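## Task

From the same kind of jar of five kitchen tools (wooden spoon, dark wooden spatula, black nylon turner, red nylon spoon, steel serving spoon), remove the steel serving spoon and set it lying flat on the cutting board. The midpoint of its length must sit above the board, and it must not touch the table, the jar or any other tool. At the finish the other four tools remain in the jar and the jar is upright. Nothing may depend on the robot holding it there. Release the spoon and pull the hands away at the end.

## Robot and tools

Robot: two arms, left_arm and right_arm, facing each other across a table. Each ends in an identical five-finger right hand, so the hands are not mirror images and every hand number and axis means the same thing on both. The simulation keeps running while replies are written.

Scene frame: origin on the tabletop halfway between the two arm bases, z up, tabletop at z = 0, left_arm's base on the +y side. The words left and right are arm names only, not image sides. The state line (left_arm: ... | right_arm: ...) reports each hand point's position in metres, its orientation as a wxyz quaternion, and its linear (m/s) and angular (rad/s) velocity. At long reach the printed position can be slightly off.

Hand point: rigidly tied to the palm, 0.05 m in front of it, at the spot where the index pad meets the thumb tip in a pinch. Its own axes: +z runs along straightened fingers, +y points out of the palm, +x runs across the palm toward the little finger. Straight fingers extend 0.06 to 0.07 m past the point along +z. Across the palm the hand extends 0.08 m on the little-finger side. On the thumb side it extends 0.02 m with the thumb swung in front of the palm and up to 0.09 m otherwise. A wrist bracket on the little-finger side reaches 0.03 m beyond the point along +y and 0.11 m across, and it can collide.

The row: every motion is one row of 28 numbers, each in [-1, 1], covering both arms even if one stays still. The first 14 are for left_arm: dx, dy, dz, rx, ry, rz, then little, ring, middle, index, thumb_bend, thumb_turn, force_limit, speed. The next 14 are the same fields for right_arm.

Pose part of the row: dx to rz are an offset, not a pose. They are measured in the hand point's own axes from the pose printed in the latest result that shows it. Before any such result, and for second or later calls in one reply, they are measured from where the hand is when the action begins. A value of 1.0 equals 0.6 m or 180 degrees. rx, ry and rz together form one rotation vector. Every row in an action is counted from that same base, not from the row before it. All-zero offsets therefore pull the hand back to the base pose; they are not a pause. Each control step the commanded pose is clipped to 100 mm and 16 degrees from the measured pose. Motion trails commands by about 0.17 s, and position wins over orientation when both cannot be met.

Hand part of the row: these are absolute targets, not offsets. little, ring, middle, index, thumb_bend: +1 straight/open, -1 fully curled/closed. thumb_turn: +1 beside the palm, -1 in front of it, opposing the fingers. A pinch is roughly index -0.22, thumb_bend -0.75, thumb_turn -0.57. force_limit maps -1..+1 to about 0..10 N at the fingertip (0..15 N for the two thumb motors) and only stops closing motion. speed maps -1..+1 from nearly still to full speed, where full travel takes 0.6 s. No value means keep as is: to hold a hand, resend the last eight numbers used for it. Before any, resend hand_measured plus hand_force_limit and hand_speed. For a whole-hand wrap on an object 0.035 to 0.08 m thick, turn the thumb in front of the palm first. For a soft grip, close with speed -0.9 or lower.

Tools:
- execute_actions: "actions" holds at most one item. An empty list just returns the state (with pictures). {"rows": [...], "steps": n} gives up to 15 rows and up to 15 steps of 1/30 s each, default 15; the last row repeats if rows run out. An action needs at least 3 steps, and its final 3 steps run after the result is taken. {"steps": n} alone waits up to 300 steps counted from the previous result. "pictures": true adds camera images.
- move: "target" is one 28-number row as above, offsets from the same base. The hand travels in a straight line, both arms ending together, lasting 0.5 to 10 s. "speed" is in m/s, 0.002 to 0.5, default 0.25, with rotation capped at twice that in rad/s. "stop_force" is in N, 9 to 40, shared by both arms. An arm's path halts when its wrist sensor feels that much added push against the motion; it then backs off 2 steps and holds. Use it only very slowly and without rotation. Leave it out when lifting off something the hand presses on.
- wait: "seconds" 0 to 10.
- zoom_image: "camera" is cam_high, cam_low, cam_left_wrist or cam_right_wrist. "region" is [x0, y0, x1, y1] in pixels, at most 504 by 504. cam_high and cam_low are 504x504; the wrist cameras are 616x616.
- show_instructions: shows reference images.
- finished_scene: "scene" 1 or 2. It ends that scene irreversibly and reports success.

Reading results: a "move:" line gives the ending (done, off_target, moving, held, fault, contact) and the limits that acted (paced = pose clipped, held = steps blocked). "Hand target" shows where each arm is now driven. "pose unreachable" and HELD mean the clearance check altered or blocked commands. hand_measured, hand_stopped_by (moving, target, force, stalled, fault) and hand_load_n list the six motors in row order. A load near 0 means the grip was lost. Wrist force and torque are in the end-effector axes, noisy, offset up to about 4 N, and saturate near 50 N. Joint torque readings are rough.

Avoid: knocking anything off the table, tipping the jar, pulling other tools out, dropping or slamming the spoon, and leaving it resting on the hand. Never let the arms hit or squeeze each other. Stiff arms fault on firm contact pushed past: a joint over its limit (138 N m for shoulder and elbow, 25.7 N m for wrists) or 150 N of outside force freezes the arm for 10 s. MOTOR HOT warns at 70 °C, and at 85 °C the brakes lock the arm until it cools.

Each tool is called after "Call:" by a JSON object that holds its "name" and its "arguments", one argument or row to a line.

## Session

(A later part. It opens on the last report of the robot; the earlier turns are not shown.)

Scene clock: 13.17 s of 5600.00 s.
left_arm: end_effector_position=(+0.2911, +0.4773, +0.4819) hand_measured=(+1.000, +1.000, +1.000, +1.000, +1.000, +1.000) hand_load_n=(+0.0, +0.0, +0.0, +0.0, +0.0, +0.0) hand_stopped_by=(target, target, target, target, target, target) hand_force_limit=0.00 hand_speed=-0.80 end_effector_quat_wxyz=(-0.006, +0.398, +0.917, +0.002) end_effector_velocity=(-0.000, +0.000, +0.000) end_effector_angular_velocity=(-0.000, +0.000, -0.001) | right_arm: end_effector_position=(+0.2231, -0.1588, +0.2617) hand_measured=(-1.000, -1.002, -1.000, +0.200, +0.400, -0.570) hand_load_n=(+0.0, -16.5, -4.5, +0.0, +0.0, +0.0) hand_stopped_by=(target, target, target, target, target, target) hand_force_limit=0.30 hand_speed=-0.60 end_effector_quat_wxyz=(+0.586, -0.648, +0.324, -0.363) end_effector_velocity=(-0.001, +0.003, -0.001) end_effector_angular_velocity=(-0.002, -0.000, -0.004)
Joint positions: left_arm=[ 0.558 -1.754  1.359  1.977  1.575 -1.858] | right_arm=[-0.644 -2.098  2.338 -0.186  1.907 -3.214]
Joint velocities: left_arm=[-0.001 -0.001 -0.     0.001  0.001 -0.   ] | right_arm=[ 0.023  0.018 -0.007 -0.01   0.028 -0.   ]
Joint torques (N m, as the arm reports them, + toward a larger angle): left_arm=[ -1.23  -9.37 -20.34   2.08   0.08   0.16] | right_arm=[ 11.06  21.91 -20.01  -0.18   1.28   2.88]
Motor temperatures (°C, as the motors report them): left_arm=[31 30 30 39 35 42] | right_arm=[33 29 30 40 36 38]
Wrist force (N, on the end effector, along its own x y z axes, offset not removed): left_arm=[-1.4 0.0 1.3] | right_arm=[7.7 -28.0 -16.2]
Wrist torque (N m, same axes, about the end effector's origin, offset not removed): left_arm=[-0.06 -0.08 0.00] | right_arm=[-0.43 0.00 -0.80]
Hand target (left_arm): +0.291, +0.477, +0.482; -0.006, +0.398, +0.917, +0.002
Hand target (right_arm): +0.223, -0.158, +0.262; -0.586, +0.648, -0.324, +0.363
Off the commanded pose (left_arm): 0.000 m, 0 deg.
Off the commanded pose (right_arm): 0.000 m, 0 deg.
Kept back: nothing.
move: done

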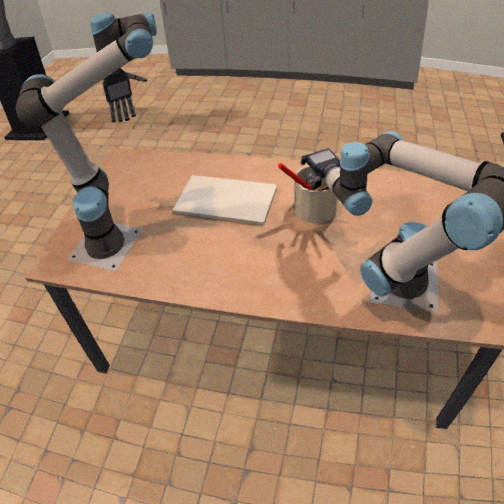

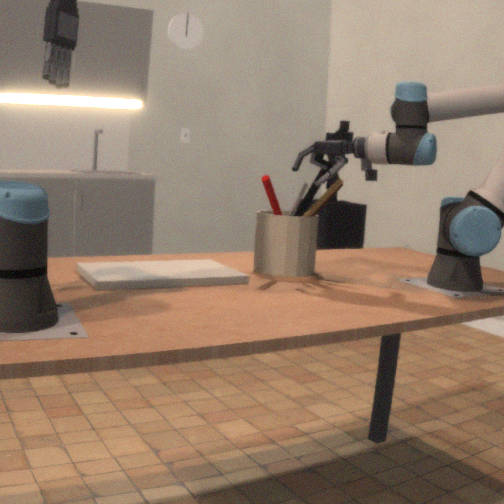

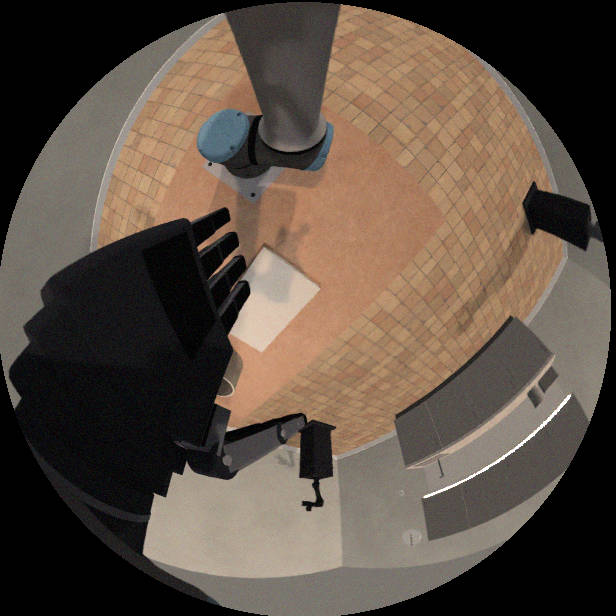

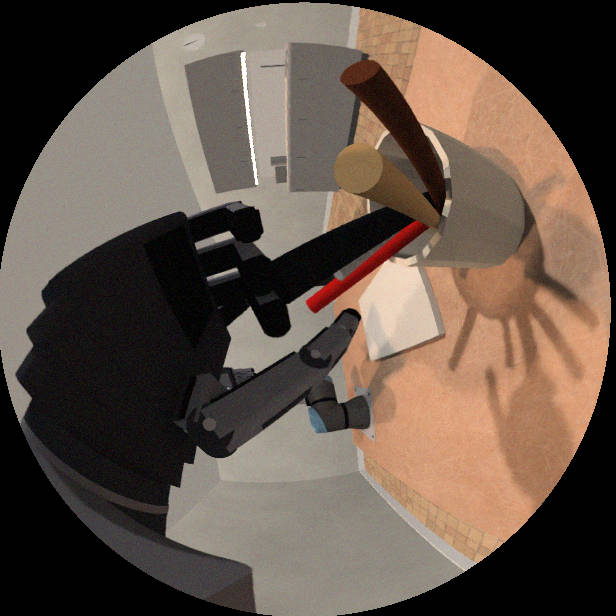

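Call:
{"name": "move", "arguments": {
  "target": [0,0,0,0,0,0,1,1,1,1,1,1,0,-0.8, 0,-0.12,0,0,0,0,-1,-1,-1,0.2,0.4,-0.57,0.3,-0.6],
  "speed": 0.1
}}

Call:
{"name": "move", "arguments": {
  "target": [0,0,0,0,0,0,1,1,1,1,1,1,0,-0.8, -0.03,0,-0.1,0.252,-0.252,-0.452,-1,-1,-1,0.2,0.4,-0.57,0.3,-0.6]
}}

Scene clock: 14.73 s of 5600.00 s.
left_arm: end_effector_position=(+0.2911, +0.4773, +0.4819) hand_measured=(+1.000, +1.000, +1.000, +1.000, +1.000, +1.000) hand_load_n=(+0.0, +0.0, +0.0, +0.0, +0.0, +0.0) hand_stopped_by=(target, target, target, target, target, target) hand_force_limit=0.00 hand_speed=-0.80 end_effector_quat_wxyz=(-0.006, +0.398, +0.917, +0.002) end_effector_velocity=(+0.000, -0.000, -0.000) end_effector_angular_velocity=(+0.001, +0.001, +0.001) | right_arm: end_effector_position=(+0.2228, -0.1513, +0.3329) hand_measured=(-1.000, -1.000, -1.000, +0.200, +0.400, -0.570) hand_load_n=(+0.0, +0.0, +0.0, +0.0, +0.0, +0.0) hand_stopped_by=(target, target, target, target, target, target) hand_force_limit=0.30 hand_speed=-0.60 end_effector_quat_wxyz=(+0.586, -0.648, +0.324, -0.363) end_effector_velocity=(+0.000, +0.000, +0.003) end_effector_angular_velocity=(+0.000, +0.001, -0.002)
Joint positions: left_arm=[ 0.558 -1.754  1.359  1.977  1.575 -1.858] | right_arm=[-0.615 -2.101  2.156 -0.001  1.937 -3.212]
Joint velocities: left_arm=[ 0.001  0.002 -0.    -0.     0.     0.   ] | right_arm=[ 0.001  0.002 -0.009  0.008  0.003  0.001]
Joint torques (N m, as the arm reports them, + toward a larger angle): left_arm=[ -1.65  -9.1  -20.64   2.06   0.19   0.13] | right_arm=[ 12.97   8.42 -31.19   1.22   2.44   2.31]
Motor temperatures (°C, as the motors report them): left_arm=[31 30 30 39 35 42] | right_arm=[33 29 30 40 36 38]
Wrist force (N, on the end effector, along its own x y z axes, offset not removed): left_arm=[0.4 0.1 1.2] | right_arm=[-0.6 1.6 3.0]
Wrist torque (N m, same axes, about the end effector's origin, offset not removed): left_arm=[-0.08 -0.35 0.10] | right_arm=[0.29 -0.21 -0.01]
Hand target (left_arm): +0.291, +0.477, +0.482; -0.006, +0.398, +0.917, +0.002
Hand target (right_arm): +0.223, -0.151, +0.333; -0.586, +0.648, -0.324, +0.363
Off the commanded pose (left_arm): 0.000 m, 0 deg.
Off the commanded pose (right_arm): 0.000 m, 0 deg.
Kept back: nothing.
move: done

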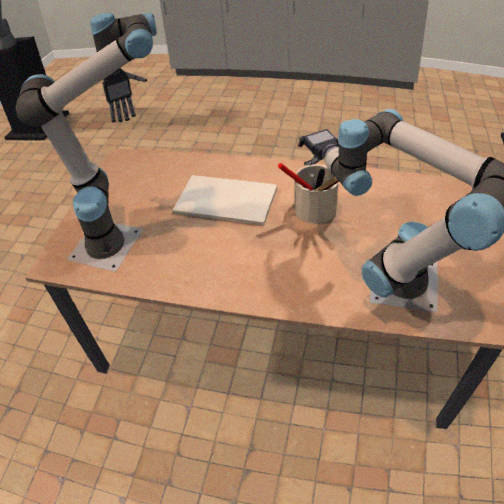

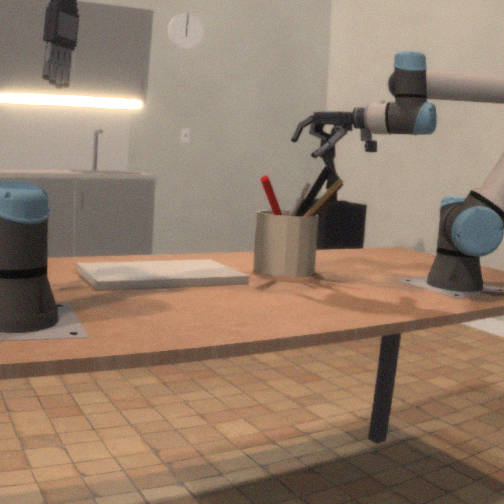

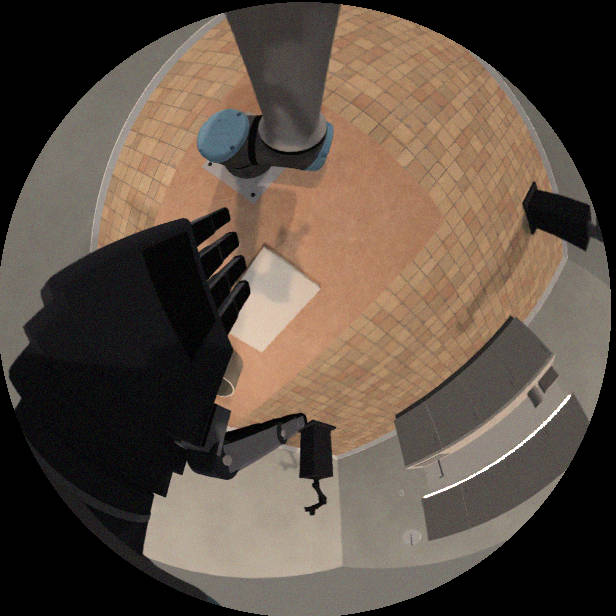

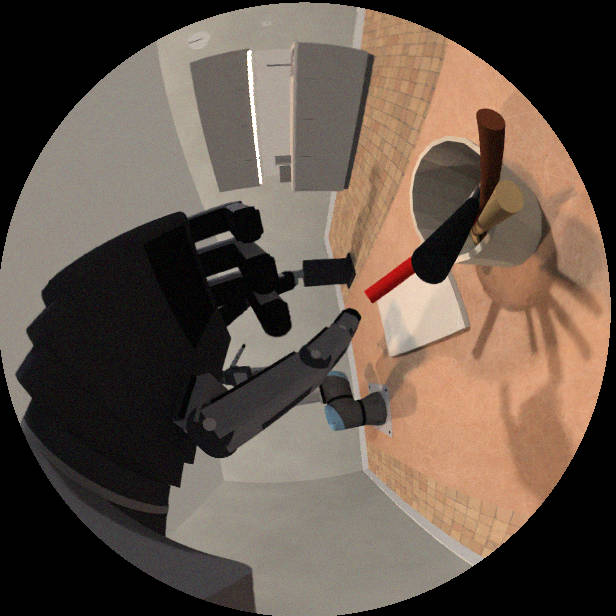

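Scene clock: 19.63 s of 5600.00 s.
left_arm: end_effector_position=(+0.2911, +0.4773, +0.4819) hand_measured=(+1.000, +1.000, +1.000, +1.000, +1.000, +1.000) hand_load_n=(+0.0, +0.0, +0.0, +0.0, +0.0, +0.0) hand_stopped_by=(target, target, target, target, target, target) hand_force_limit=0.00 hand_speed=-0.80 end_effector_quat_wxyz=(-0.006, +0.398, +0.917, +0.002) end_effector_velocity=(-0.000, +0.000, +0.000) end_effector_angular_velocity=(-0.003, -0.002, -0.001) | right_arm: end_effector_position=(+0.1639, -0.1639, +0.3343) hand_measured=(-1.000, -1.000, -1.000, +0.200, +0.400, -0.570) hand_load_n=(+0.0, +0.0, +0.0, +0.0, +0.0, +0.0) hand_stopped_by=(target, target, target, target, target, target) hand_force_limit=0.30 hand_speed=-0.60 end_effector_quat_wxyz=(-0.473, +0.526, +0.530, +0.468) end_effector_velocity=(-0.001, -0.006, +0.000) end_effector_angular_velocity=(-0.003, +0.003, +0.015)
Joint positions: left_arm=[ 0.558 -1.754  1.359  1.977  1.575 -1.858] | right_arm=[-2.003 -2.653  2.319  0.087 -0.49  -4.492]
Joint velocities: left_arm=[-0.001 -0.003  0.001 -0.002 -0.001  0.   ] | right_arm=[-0.233 -0.041 -0.01   0.158 -0.242 -0.119]
Joint torques (N m, as the arm reports them, + toward a larger angle): left_arm=[ -1.49  -8.98 -20.74   2.08   0.02  -0.08] | right_arm=[-14.8    8.55 -32.96   3.21  -2.36  -2.39]
Motor temperatures (°C, as the motors report them): left_arm=[31 30 30 39 35 42] | right_arm=[33 29 30 40 36 38]
Wrist force (N, on the end effector, along its own x y z axes, offset not removed): left_arm=[0.3 0.1 1.3] | right_arm=[1.3 2.4 1.3]
Wrist torque (N m, same axes, about the end effector's origin, offset not removed): left_arm=[-0.04 -0.32 0.09] | right_arm=[0.38 -0.40 0.10]
Hand target (left_arm): +0.291, +0.477, +0.482; -0.006, +0.398, +0.917, +0.002
Hand target (right_arm): +0.164, -0.165, +0.334; -0.474, +0.526, +0.530, +0.467
Off the commanded pose (left_arm): 0.000 m, 0 deg.
Off the commanded pose (right_arm): 0.004 m, 1 deg.
Kept back: nothing.
move: off_target (right_arm)

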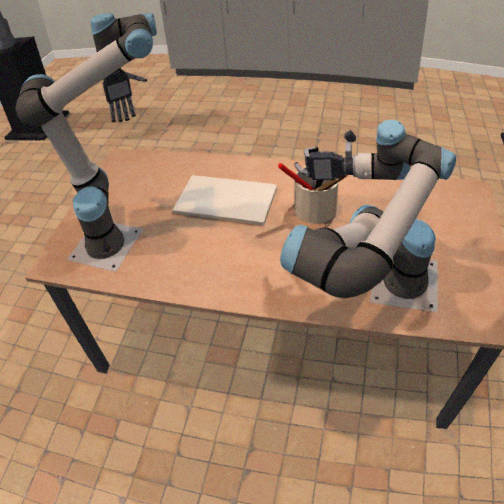

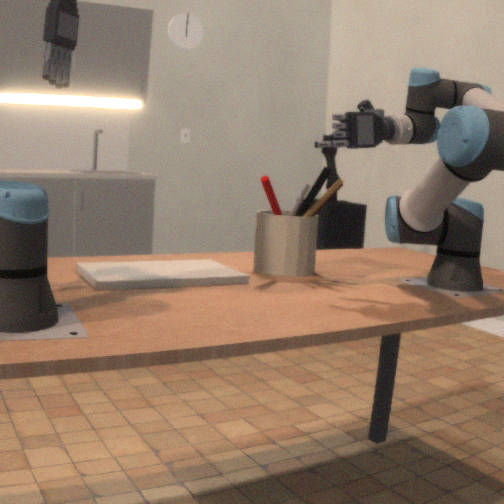

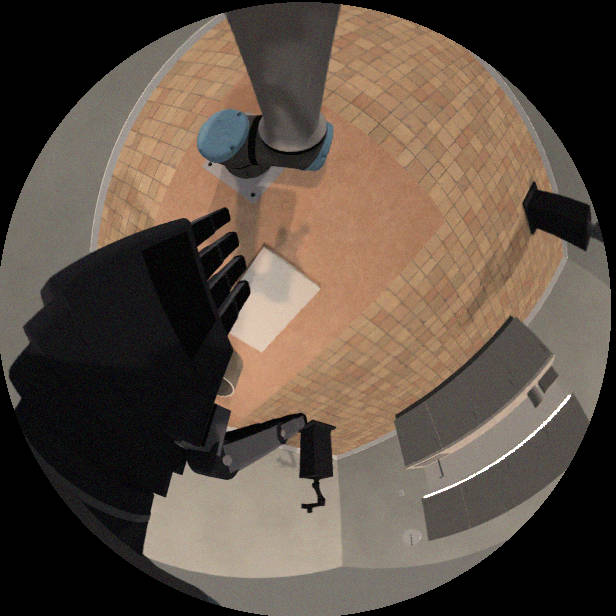

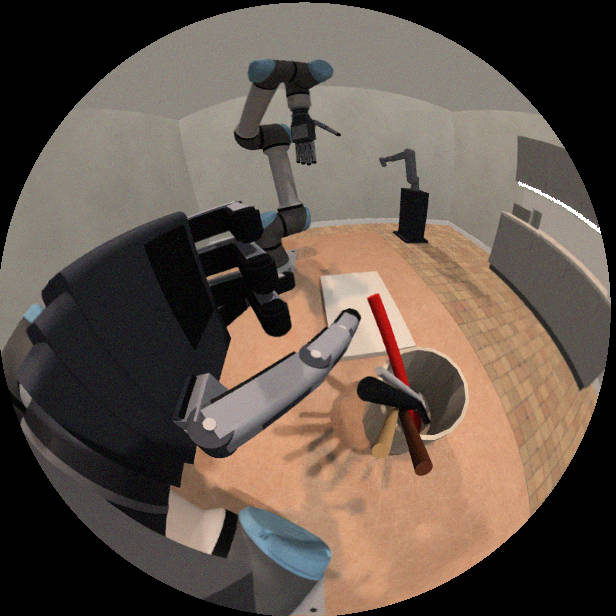

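Call:
{"name": "move", "arguments": {
  "target": [0,0,0,0,0,0,1,1,1,1,1,1,0,-0.8, -0.15,0,0,0,0,0,-1,-1,-1,0.2,0.4,-0.57,0.3,-0.6],
  "speed": 0.1
}}

Call:
{"name": "zoom_image", "arguments": {
  "camera": "cam_right_wrist",
  "region": [200,200,500,480]
}}

Call:
{"name": "zoom_image", "arguments": {
  "camera": "cam_low",
  "region": [230,100,430,290]
}}

Call:
{"name": "zoom_image", "arguments": {
  "camera": "cam_high",
  "region": [260,130,400,240]
}}

Scene clock: 21.37 s of 5600.00 s.
left_arm: end_effector_position=(+0.2911, +0.4773, +0.4819) hand_measured=(+1.000, +1.000, +1.000, +1.000, +1.000, +1.000) hand_load_n=(+0.0, +0.0, +0.0, +0.0, +0.0, +0.0) hand_stopped_by=(target, target, target, target, target, target) hand_force_limit=0.00 hand_speed=-0.80 end_effector_quat_wxyz=(-0.006, +0.398, +0.917, +0.002) end_effector_velocity=(-0.000, +0.000, +0.000) end_effector_angular_velocity=(-0.001, -0.000, -0.002) | right_arm: end_effector_position=(+0.1653, -0.1720, +0.2451) hand_measured=(-1.000, -1.000, -1.000, +0.200, +0.400, -0.570) hand_load_n=(+0.0, +0.0, +0.0, +0.0, +0.0, +0.0) hand_stopped_by=(target, target, target, target, target, target) hand_force_limit=0.30 hand_speed=-0.60 end_effector_quat_wxyz=(-0.479, +0.524, +0.538, +0.455) end_effector_velocity=(+0.000, -0.003, -0.002) end_effector_angular_velocity=(-0.002, +0.005, +0.014)
Joint positions: left_arm=[ 0.558 -1.754  1.359  1.977  1.575 -1.858] | right_arm=[-2.208 -2.772  2.54   0.037 -0.722 -4.552]
Joint velocities: left_arm=[-0.    -0.001  0.001 -0.     0.     0.002] | right_arm=[-0.1   -0.025  0.002  0.046 -0.113 -0.027]
Joint torques (N m, as the arm reports them, + toward a larger angle): left_arm=[ -1.23  -8.75 -20.07   2.07   0.12   0.1 ] | right_arm=[-12.29   6.92  -8.61   3.61  -1.96  -1.9 ]
Motor temperatures (°C, as the motors report them): left_arm=[31 30 30 39 35 42] | right_arm=[33 29 30 40 36 38]
Wrist force (N, on the end effector, along its own x y z axes, offset not removed): left_arm=[0.3 -1.2 1.0] | right_arm=[0.6 2.7 2.1]
Wrist torque (N m, same axes, about the end effector's origin, offset not removed): left_arm=[-0.22 -0.32 0.11] | right_arm=[0.39 -0.31 0.17]
Hand target (left_arm): +0.291, +0.477, +0.482; -0.006, +0.398, +0.917, +0.002
Hand target (right_arm): +0.165, -0.172, +0.245; -0.480, +0.524, +0.538, +0.454
Off the commanded pose (left_arm): 0.000 m, 0 deg.
Off the commanded pose (right_arm): 0.003 m, 2 deg.
Kept back: nothing.
move: done

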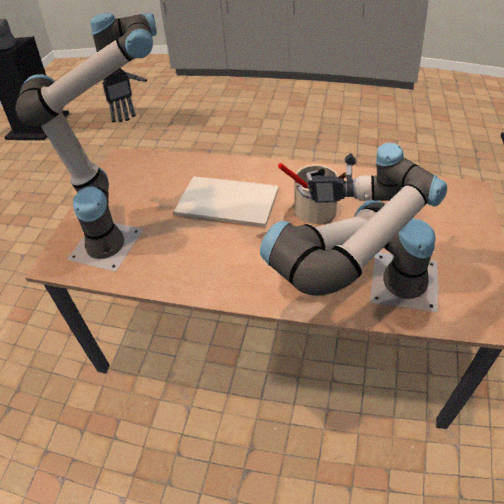

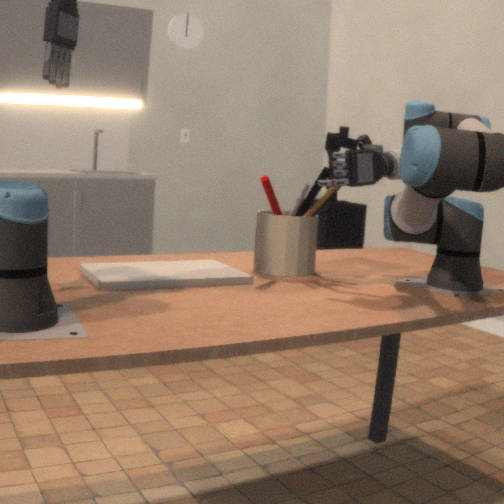

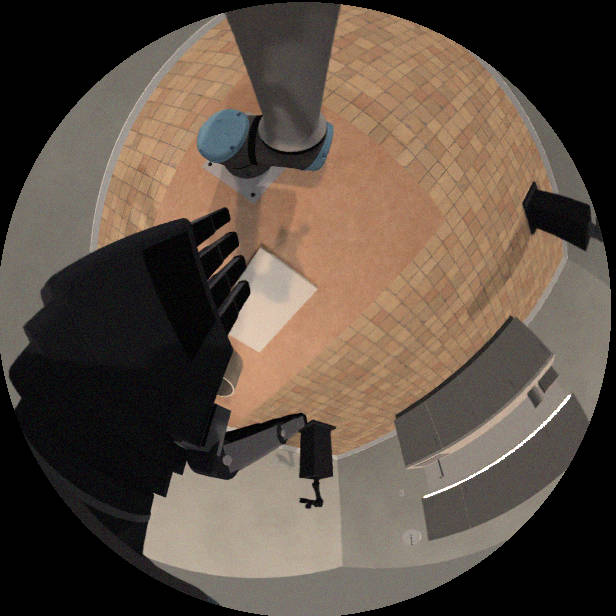

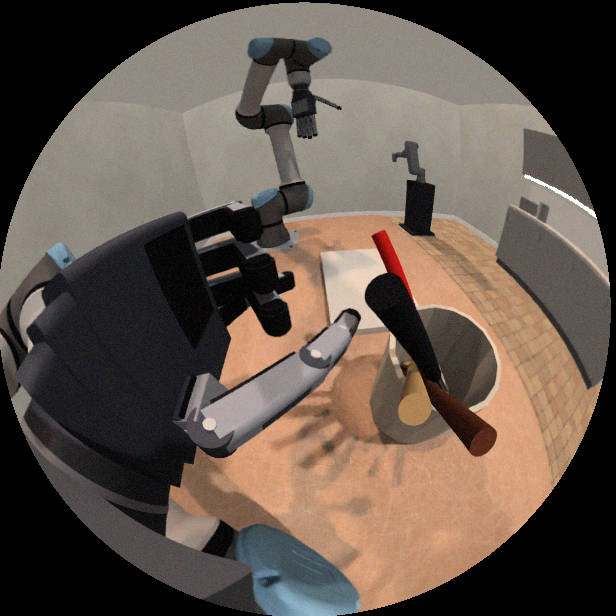

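Region (200, 200, 500, 480) of cam_right_wrist's 616x616 image, scaled by 1.680, with more detail than that image has; it fills the top 470 rows of this view, and the rest is white.

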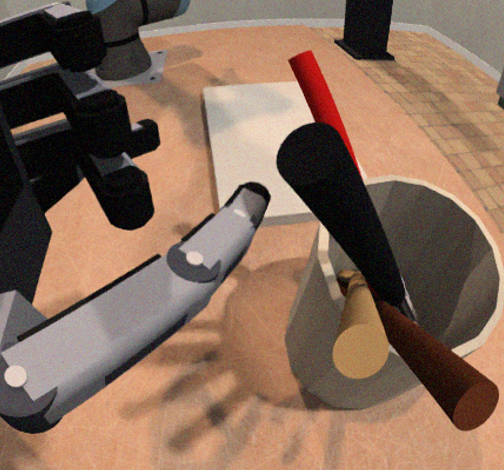

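Region (230, 100, 430, 290) of cam_low's 504x504 image, scaled by 2.520, with more detail than that image has; it fills the top 479 rows of this view, and the rest is white.

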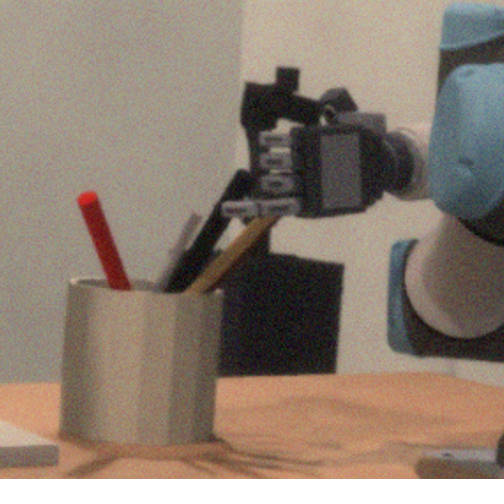

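Region (260, 130, 400, 240) of cam_high's 504x504 image, scaled by 3.600, with more detail than that image has; it fills the top 396 rows of this view, and the rest is white.

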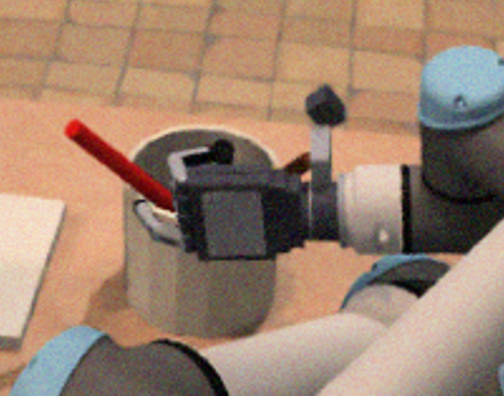

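Call:
{"name": "move", "arguments": {
  "target": [0,0,0,0,0,0,1,1,1,1,1,1,0,-0.8, -0.03,0,0.08,0,0,0,-1,-1,-1,0.2,0.4,-0.57,0.3,-0.6],
  "speed": 0.06
}}

Call:
{"name": "zoom_image", "arguments": {
  "camera": "cam_right_wrist",
  "region": [200,200,500,480]
}}

Call:
{"name": "zoom_image", "arguments": {
  "camera": "cam_low",
  "region": [230,100,430,290]
}}

Scene clock: 23.60 s of 5600.00 s.
left_arm: end_effector_position=(+0.2911, +0.4773, +0.4819) hand_measured=(+1.000, +1.000, +1.000, +1.000, +1.000, +1.000) hand_load_n=(+0.0, +0.0, +0.0, +0.0, +0.0, +0.0) hand_stopped_by=(target, target, target, target, target, target) hand_force_limit=0.00 hand_speed=-0.80 end_effector_quat_wxyz=(-0.006, +0.398, +0.917, +0.002) end_effector_velocity=(+0.000, +0.001, +0.000) end_effector_angular_velocity=(-0.000, -0.001, +0.001) | right_arm: end_effector_position=(+0.1632, -0.1271, +0.2211) hand_measured=(-1.000, -1.000, -1.000, +0.200, +0.400, -0.570) hand_load_n=(+0.0, +0.0, +0.0, +0.0, +0.0, +0.0) hand_stopped_by=(target, target, target, target, target, target) hand_force_limit=0.30 hand_speed=-0.60 end_effector_quat_wxyz=(-0.478, +0.525, +0.537, +0.455) end_effector_velocity=(+0.001, +0.001, -0.000) end_effector_angular_velocity=(-0.004, +0.005, +0.018)
Joint positions: left_arm=[ 0.558 -1.754  1.359  1.977  1.575 -1.858] | right_arm=[-2.715 -3.195  2.525  0.533 -1.22  -4.653]
Joint velocities: left_arm=[ 0.002 -0.001  0.    -0.    -0.     0.001] | right_arm=[-0.05  -0.012 -0.008  0.02  -0.069 -0.004]
Joint torques (N m, as the arm reports them, + toward a larger angle): left_arm=[ -1.32  -9.19 -20.44   2.08  -0.04   0.1 ] | right_arm=[-11.18  16.06 -26.02   3.65  -2.2   -2.36]
Motor temperatures (°C, as the motors report them): left_arm=[31 30 30 39 35 42] | right_arm=[33 29 30 40 36 38]
Wrist force (N, on the end effector, along its own x y z axes, offset not removed): left_arm=[1.0 -0.9 1.0] | right_arm=[1.6 2.2 2.0]
Wrist torque (N m, same axes, about the end effector's origin, offset not removed): left_arm=[-0.20 -0.41 0.08] | right_arm=[0.42 -0.35 0.12]
Hand target (left_arm): +0.291, +0.477, +0.482; -0.006, +0.398, +0.917, +0.002
Hand target (right_arm): +0.163, -0.127, +0.221; -0.479, +0.524, +0.538, +0.455
Off the commanded pose (left_arm): 0.000 m, 0 deg.
Off the commanded pose (right_arm): 0.000 m, 0 deg.
Kept back: nothing.
move: done

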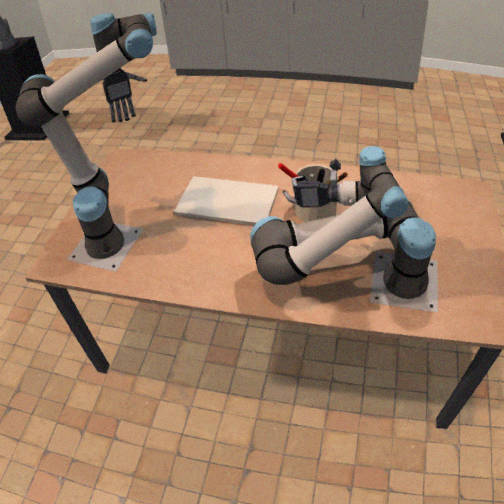

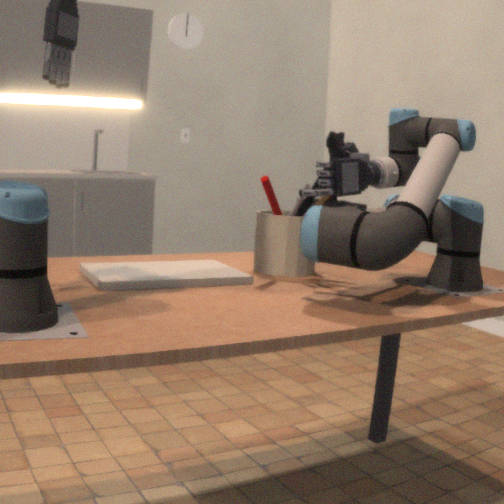

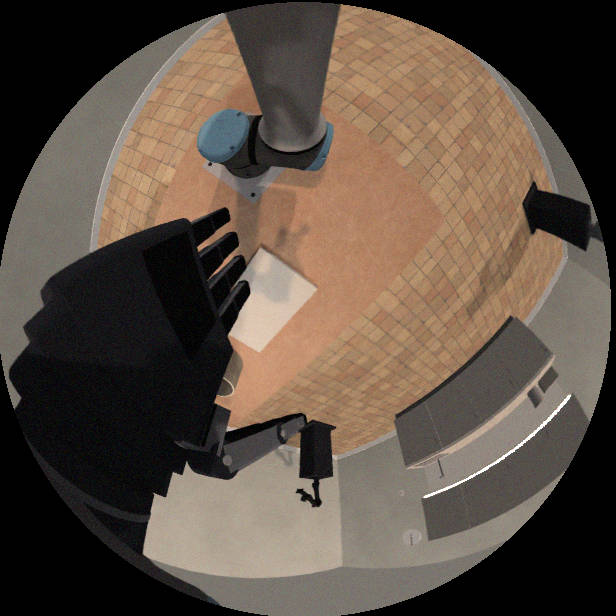

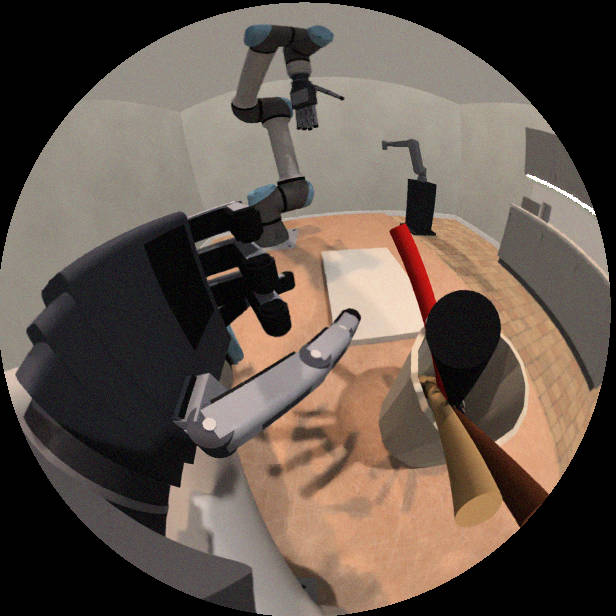

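Region (200, 200, 500, 480) of cam_right_wrist's 616x616 image, scaled by 1.680, with more detail than that image has; it fills the top 470 rows of this view, and the rest is white.

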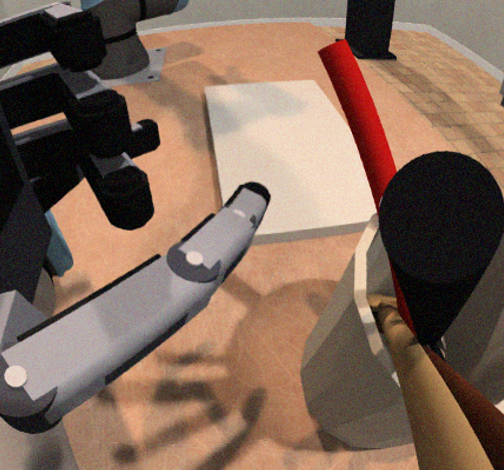

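Region (230, 100, 430, 290) of cam_low's 504x504 image, scaled by 2.520, with more detail than that image has; it fills the top 479 rows of this view, and the rest is white.

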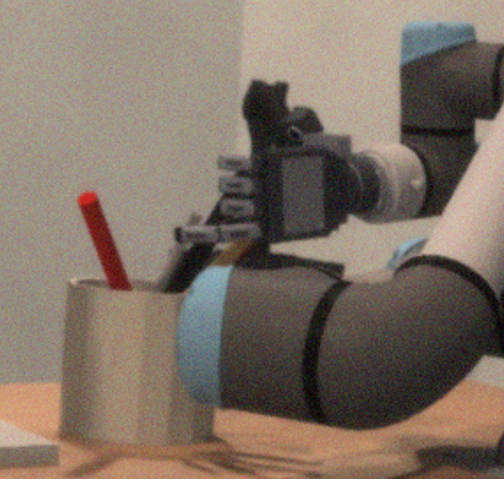

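Call:
{"name": "move", "arguments": {
  "target": [0,0,0,0,0,0,1,1,1,1,1,1,0,-0.8, 0,0.06,0.02,0,0,0,-1,-1,-1,0.2,0.4,-0.57,0.3,-0.6],
  "speed": 0.05
}}

Call:
{"name": "zoom_image", "arguments": {
  "camera": "cam_high",
  "region": [250,130,390,240]
}}

Scene clock: 25.07 s of 5600.00 s.
left_arm: end_effector_position=(+0.2911, +0.4773, +0.4819) hand_measured=(+1.000, +1.000, +1.000, +1.000, +1.000, +1.000) hand_load_n=(+0.0, +0.0, +0.0, +0.0, +0.0, +0.0) hand_stopped_by=(target, target, target, target, target, target) hand_force_limit=0.00 hand_speed=-0.80 end_effector_quat_wxyz=(-0.006, +0.398, +0.917, +0.002) end_effector_velocity=(-0.000, +0.001, +0.000) end_effector_angular_velocity=(-0.002, -0.000, +0.003) | right_arm: end_effector_position=(+0.1983, -0.1142, +0.2192) hand_measured=(-1.000, -1.000, -1.000, +0.200, +0.400, -0.570) hand_load_n=(+0.0, +0.0, +0.0, +0.0, +0.0, +0.0) hand_stopped_by=(target, target, target, target, target, target) hand_force_limit=0.30 hand_speed=-0.60 end_effector_quat_wxyz=(-0.478, +0.525, +0.537, +0.456) end_effector_velocity=(+0.002, +0.002, -0.000) end_effector_angular_velocity=(-0.000, +0.001, +0.008)
Joint positions: left_arm=[ 0.558 -1.754  1.359  1.977  1.575 -1.858] | right_arm=[-3.011 -3.323  2.47   0.725 -1.512 -4.692]
Joint velocities: left_arm=[ 0.002 -0.001 -0.    -0.001  0.001 -0.001] | right_arm=[-0.03  -0.012 -0.008  0.019 -0.038 -0.004]
Joint torques (N m, as the arm reports them, + toward a larger angle): left_arm=[ -1.63  -8.98 -20.18   2.04   0.02   0.07] | right_arm=[-14.68  17.59 -26.96   4.18  -2.03  -2.24]
Motor temperatures (°C, as the motors report them): left_arm=[31 30 30 39 35 42] | right_arm=[33 29 30 40 36 38]
Wrist force (N, on the end effector, along its own x y z axes, offset not removed): left_arm=[0.6 -1.5 -0.3] | right_arm=[-0.7 0.5 2.6]
Wrist torque (N m, same axes, about the end effector's origin, offset not removed): left_arm=[-0.18 -0.27 0.12] | right_arm=[0.12 -0.07 -0.14]
Hand target (left_arm): +0.291, +0.477, +0.482; -0.006, +0.398, +0.917, +0.002
Hand target (right_arm): +0.199, -0.114, +0.219; -0.478, +0.525, +0.537, +0.455
Off the commanded pose (left_arm): 0.000 m, 0 deg.
Off the commanded pose (right_arm): 0.000 m, 0 deg.
Kept back: nothing.
move: done

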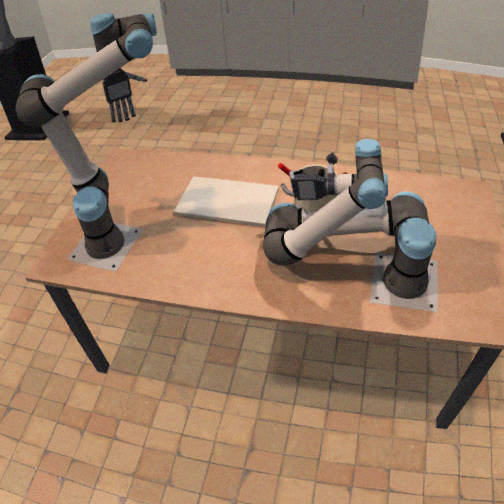

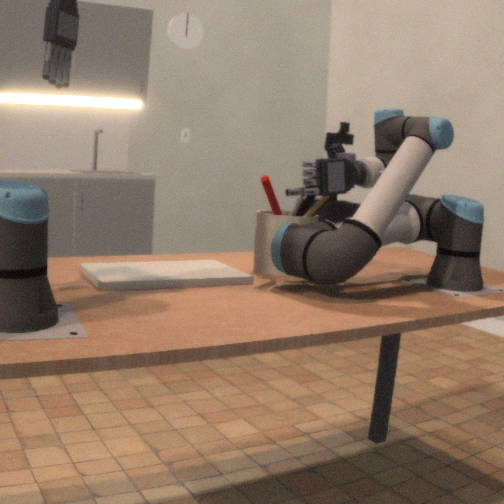

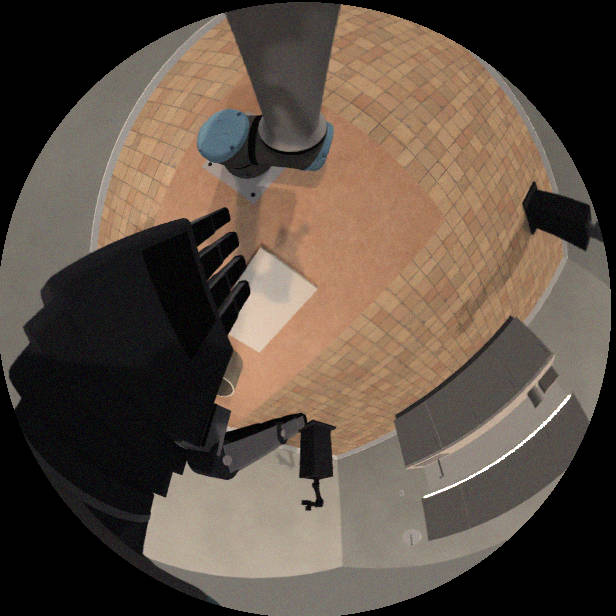

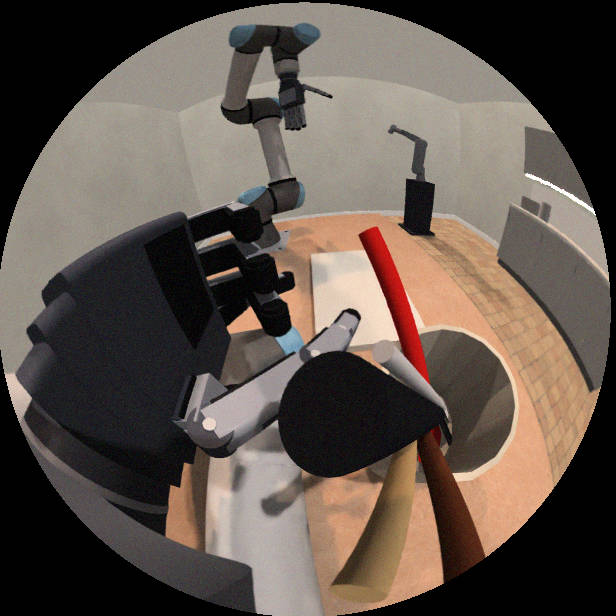

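Region (250, 130, 390, 240) of cam_high's 504x504 image, scaled by 3.600, with more detail than that image has; it fills the top 396 rows of this view, and the rest is white.

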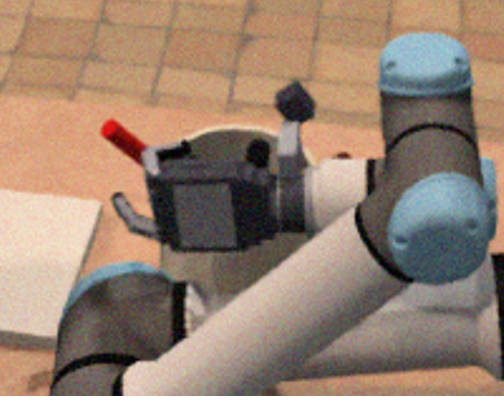

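Call:
{"name": "move", "arguments": {
  "target": [0,0,0,0,0,0,1,1,1,1,1,1,0,-0.8, 0,-0.06,-0.03,0,0,0,-1,-1,-1,0.2,0.4,-0.57,0.3,-0.6],
  "speed": 0.06
}}

Call:
{"name": "move", "arguments": {
  "target": [0,0,0,0,0,0,1,1,1,1,1,1,0,-0.8, -0.045,0,0,0,0,0,-1,-1,-1,0.2,0.4,-0.57,0.3,-0.6],
  "speed": 0.06
}}

Scene clock: 26.50 s of 5600.00 s.
left_arm: end_effector_position=(+0.2911, +0.4773, +0.4819) hand_measured=(+1.000, +1.000, +1.000, +1.000, +1.000, +1.000) hand_load_n=(+0.0, +0.0, +0.0, +0.0, +0.0, +0.0) hand_stopped_by=(target, target, target, target, target, target) hand_force_limit=0.00 hand_speed=-0.80 end_effector_quat_wxyz=(-0.006, +0.398, +0.917, +0.002) end_effector_velocity=(+0.000, +0.000, +0.000) end_effector_angular_velocity=(-0.000, +0.000, +0.001) | right_arm: end_effector_position=(+0.1635, -0.1329, +0.2218) hand_measured=(-1.000, -1.000, -1.000, +0.200, +0.400, -0.570) hand_load_n=(+0.0, +0.0, +0.0, +0.0, +0.0, +0.0) hand_stopped_by=(target, target, target, target, target, target) hand_force_limit=0.30 hand_speed=-0.60 end_effector_quat_wxyz=(-0.479, +0.524, +0.538, +0.455) end_effector_velocity=(-0.003, -0.002, +0.000) end_effector_angular_velocity=(+0.000, -0.003, -0.015)
Joint positions: left_arm=[ 0.558 -1.754  1.359  1.977  1.575 -1.858] | right_arm=[-2.699 -3.168  2.533  0.498 -1.206 -4.65 ]
Joint velocities: left_arm=[ 0.002 -0.     0.    -0.     0.     0.   ] | right_arm=[ 0.072  0.024  0.008 -0.037  0.087  0.01 ]
Joint torques (N m, as the arm reports them, + toward a larger angle): left_arm=[ -1.65  -8.82 -20.22   2.05  -0.02   0.07] | right_arm=[13.01 36.44 -7.14 -1.07  2.41  2.29]
Motor temperatures (°C, as the motors report them): left_arm=[31 30 30 39 35 42] | right_arm=[33 29 30 40 36 38]
Wrist force (N, on the end effector, along its own x y z axes, offset not removed): left_arm=[-0.2 -1.1 0.3] | right_arm=[1.8 0.8 1.7]
Wrist torque (N m, same axes, about the end effector's origin, offset not removed): left_arm=[-0.19 -0.18 0.10] | right_arm=[0.24 -0.55 0.05]
Hand target (left_arm): +0.291, +0.477, +0.482; -0.006, +0.398, +0.917, +0.002
Hand target (right_arm): +0.163, -0.133, +0.222; -0.478, +0.525, +0.537, +0.456
Off the commanded pose (left_arm): 0.000 m, 0 deg.
Off the commanded pose (right_arm): 0.001 m, 0 deg.
Kept back: nothing.
move: done

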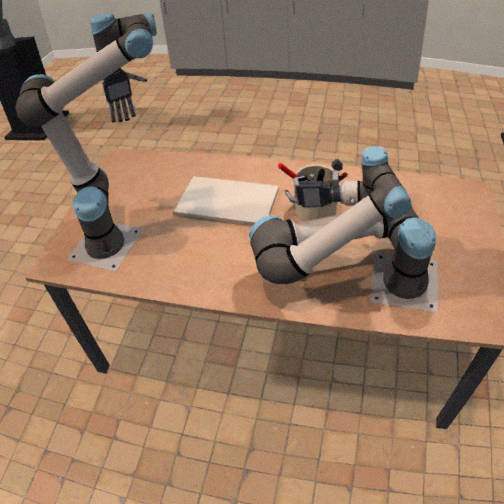

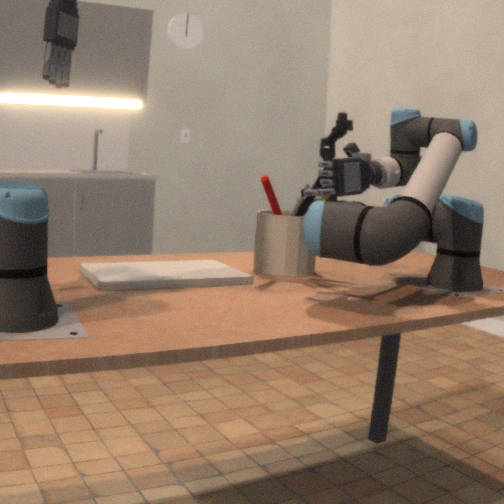

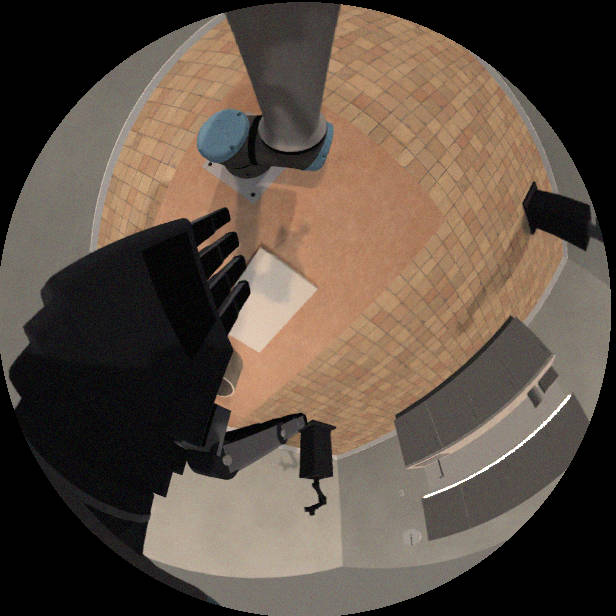

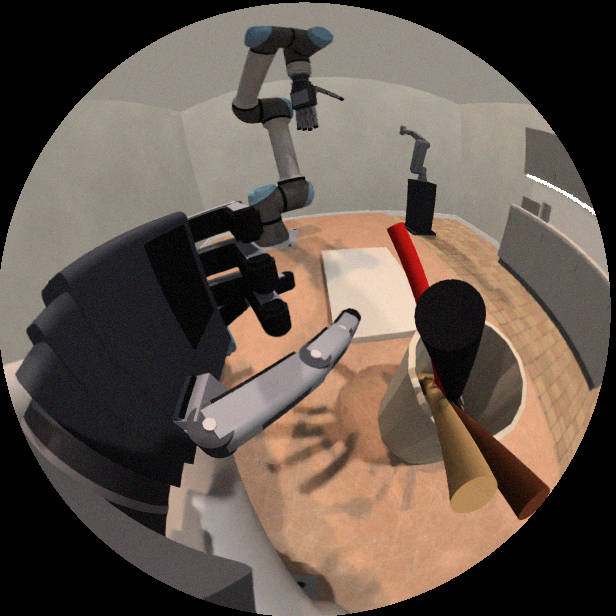

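Scene clock: 27.43 s of 5600.00 s.
left_arm: end_effector_position=(+0.2911, +0.4773, +0.4819) hand_measured=(+1.000, +1.000, +1.000, +1.000, +1.000, +1.000) hand_load_n=(+0.0, +0.0, +0.0, +0.0, +0.0, +0.0) hand_stopped_by=(target, target, target, target, target, target) hand_force_limit=0.00 hand_speed=-0.80 end_effector_quat_wxyz=(-0.006, +0.398, +0.917, +0.002) end_effector_velocity=(+0.001, -0.000, -0.000) end_effector_angular_velocity=(+0.001, -0.001, +0.001) | right_arm: end_effector_position=(+0.1633, -0.1363, +0.1954) hand_measured=(-1.000, -1.000, -1.000, +0.200, +0.400, -0.570) hand_load_n=(+0.0, +0.0, +0.0, +0.0, +0.0, +0.0) hand_stopped_by=(target, target, target, target, target, target) hand_force_limit=0.30 hand_speed=-0.60 end_effector_quat_wxyz=(-0.479, +0.524, +0.538, +0.455) end_effector_velocity=(+0.000, -0.000, -0.003) end_effector_angular_velocity=(+0.000, +0.002, -0.002)
Joint positions: left_arm=[ 0.558 -1.754  1.359  1.977  1.575 -1.858] | right_arm=[-2.683 -3.217  2.6    0.479 -1.189 -4.648]
Joint velocities: left_arm=[ 0.002  0.001  0.    -0.001 -0.001  0.001] | right_arm=[ 0.003 -0.006  0.007 -0.002  0.004  0.002]
Joint torques (N m, as the arm reports them, + toward a larger angle): left_arm=[ -1.8   -9.11 -19.98   2.12  -0.01   0.03] | right_arm=[11.48 14.93 -7.05 -1.52  2.24  2.37]
Motor temperatures (°C, as the motors report them): left_arm=[31 30 30 39 35 42] | right_arm=[33 29 30 40 36 38]
Wrist force (N, on the end effector, along its own x y z axes, offset not removed): left_arm=[-1.6 -1.0 0.1] | right_arm=[1.3 2.1 2.1]
Wrist torque (N m, same axes, about the end effector's origin, offset not removed): left_arm=[-0.15 0.02 -0.12] | right_arm=[0.28 -0.35 0.10]
Hand target (left_arm): +0.291, +0.477, +0.482; -0.006, +0.398, +0.917, +0.002
Hand target (right_arm): +0.163, -0.136, +0.195; -0.479, +0.524, +0.538, +0.455
Off the commanded pose (left_arm): 0.000 m, 0 deg.
Off the commanded pose (right_arm): 0.000 m, 0 deg.
Kept back: nothing.
move: done

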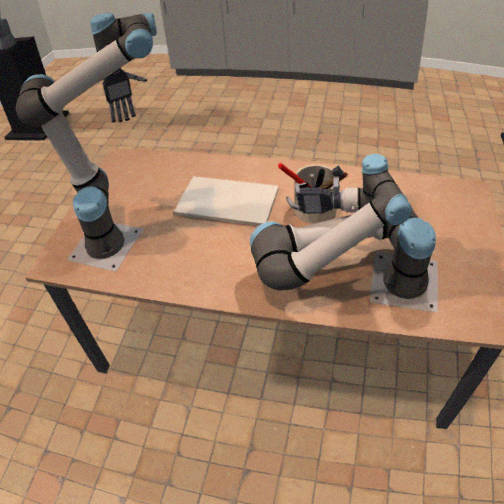

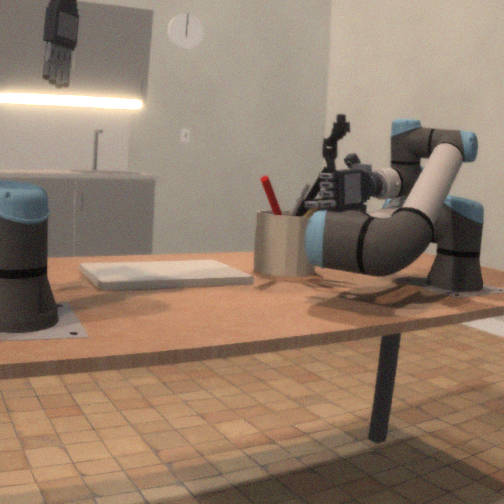

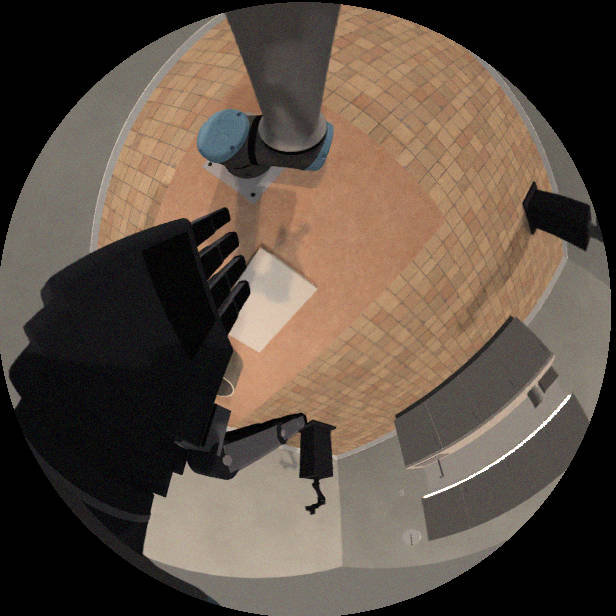

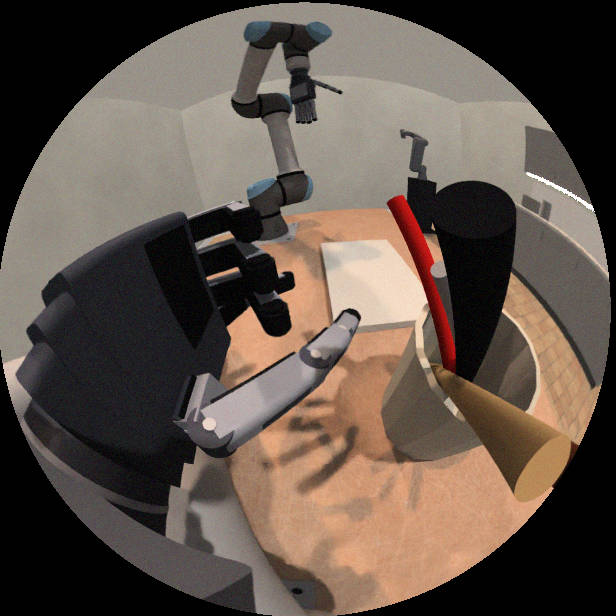

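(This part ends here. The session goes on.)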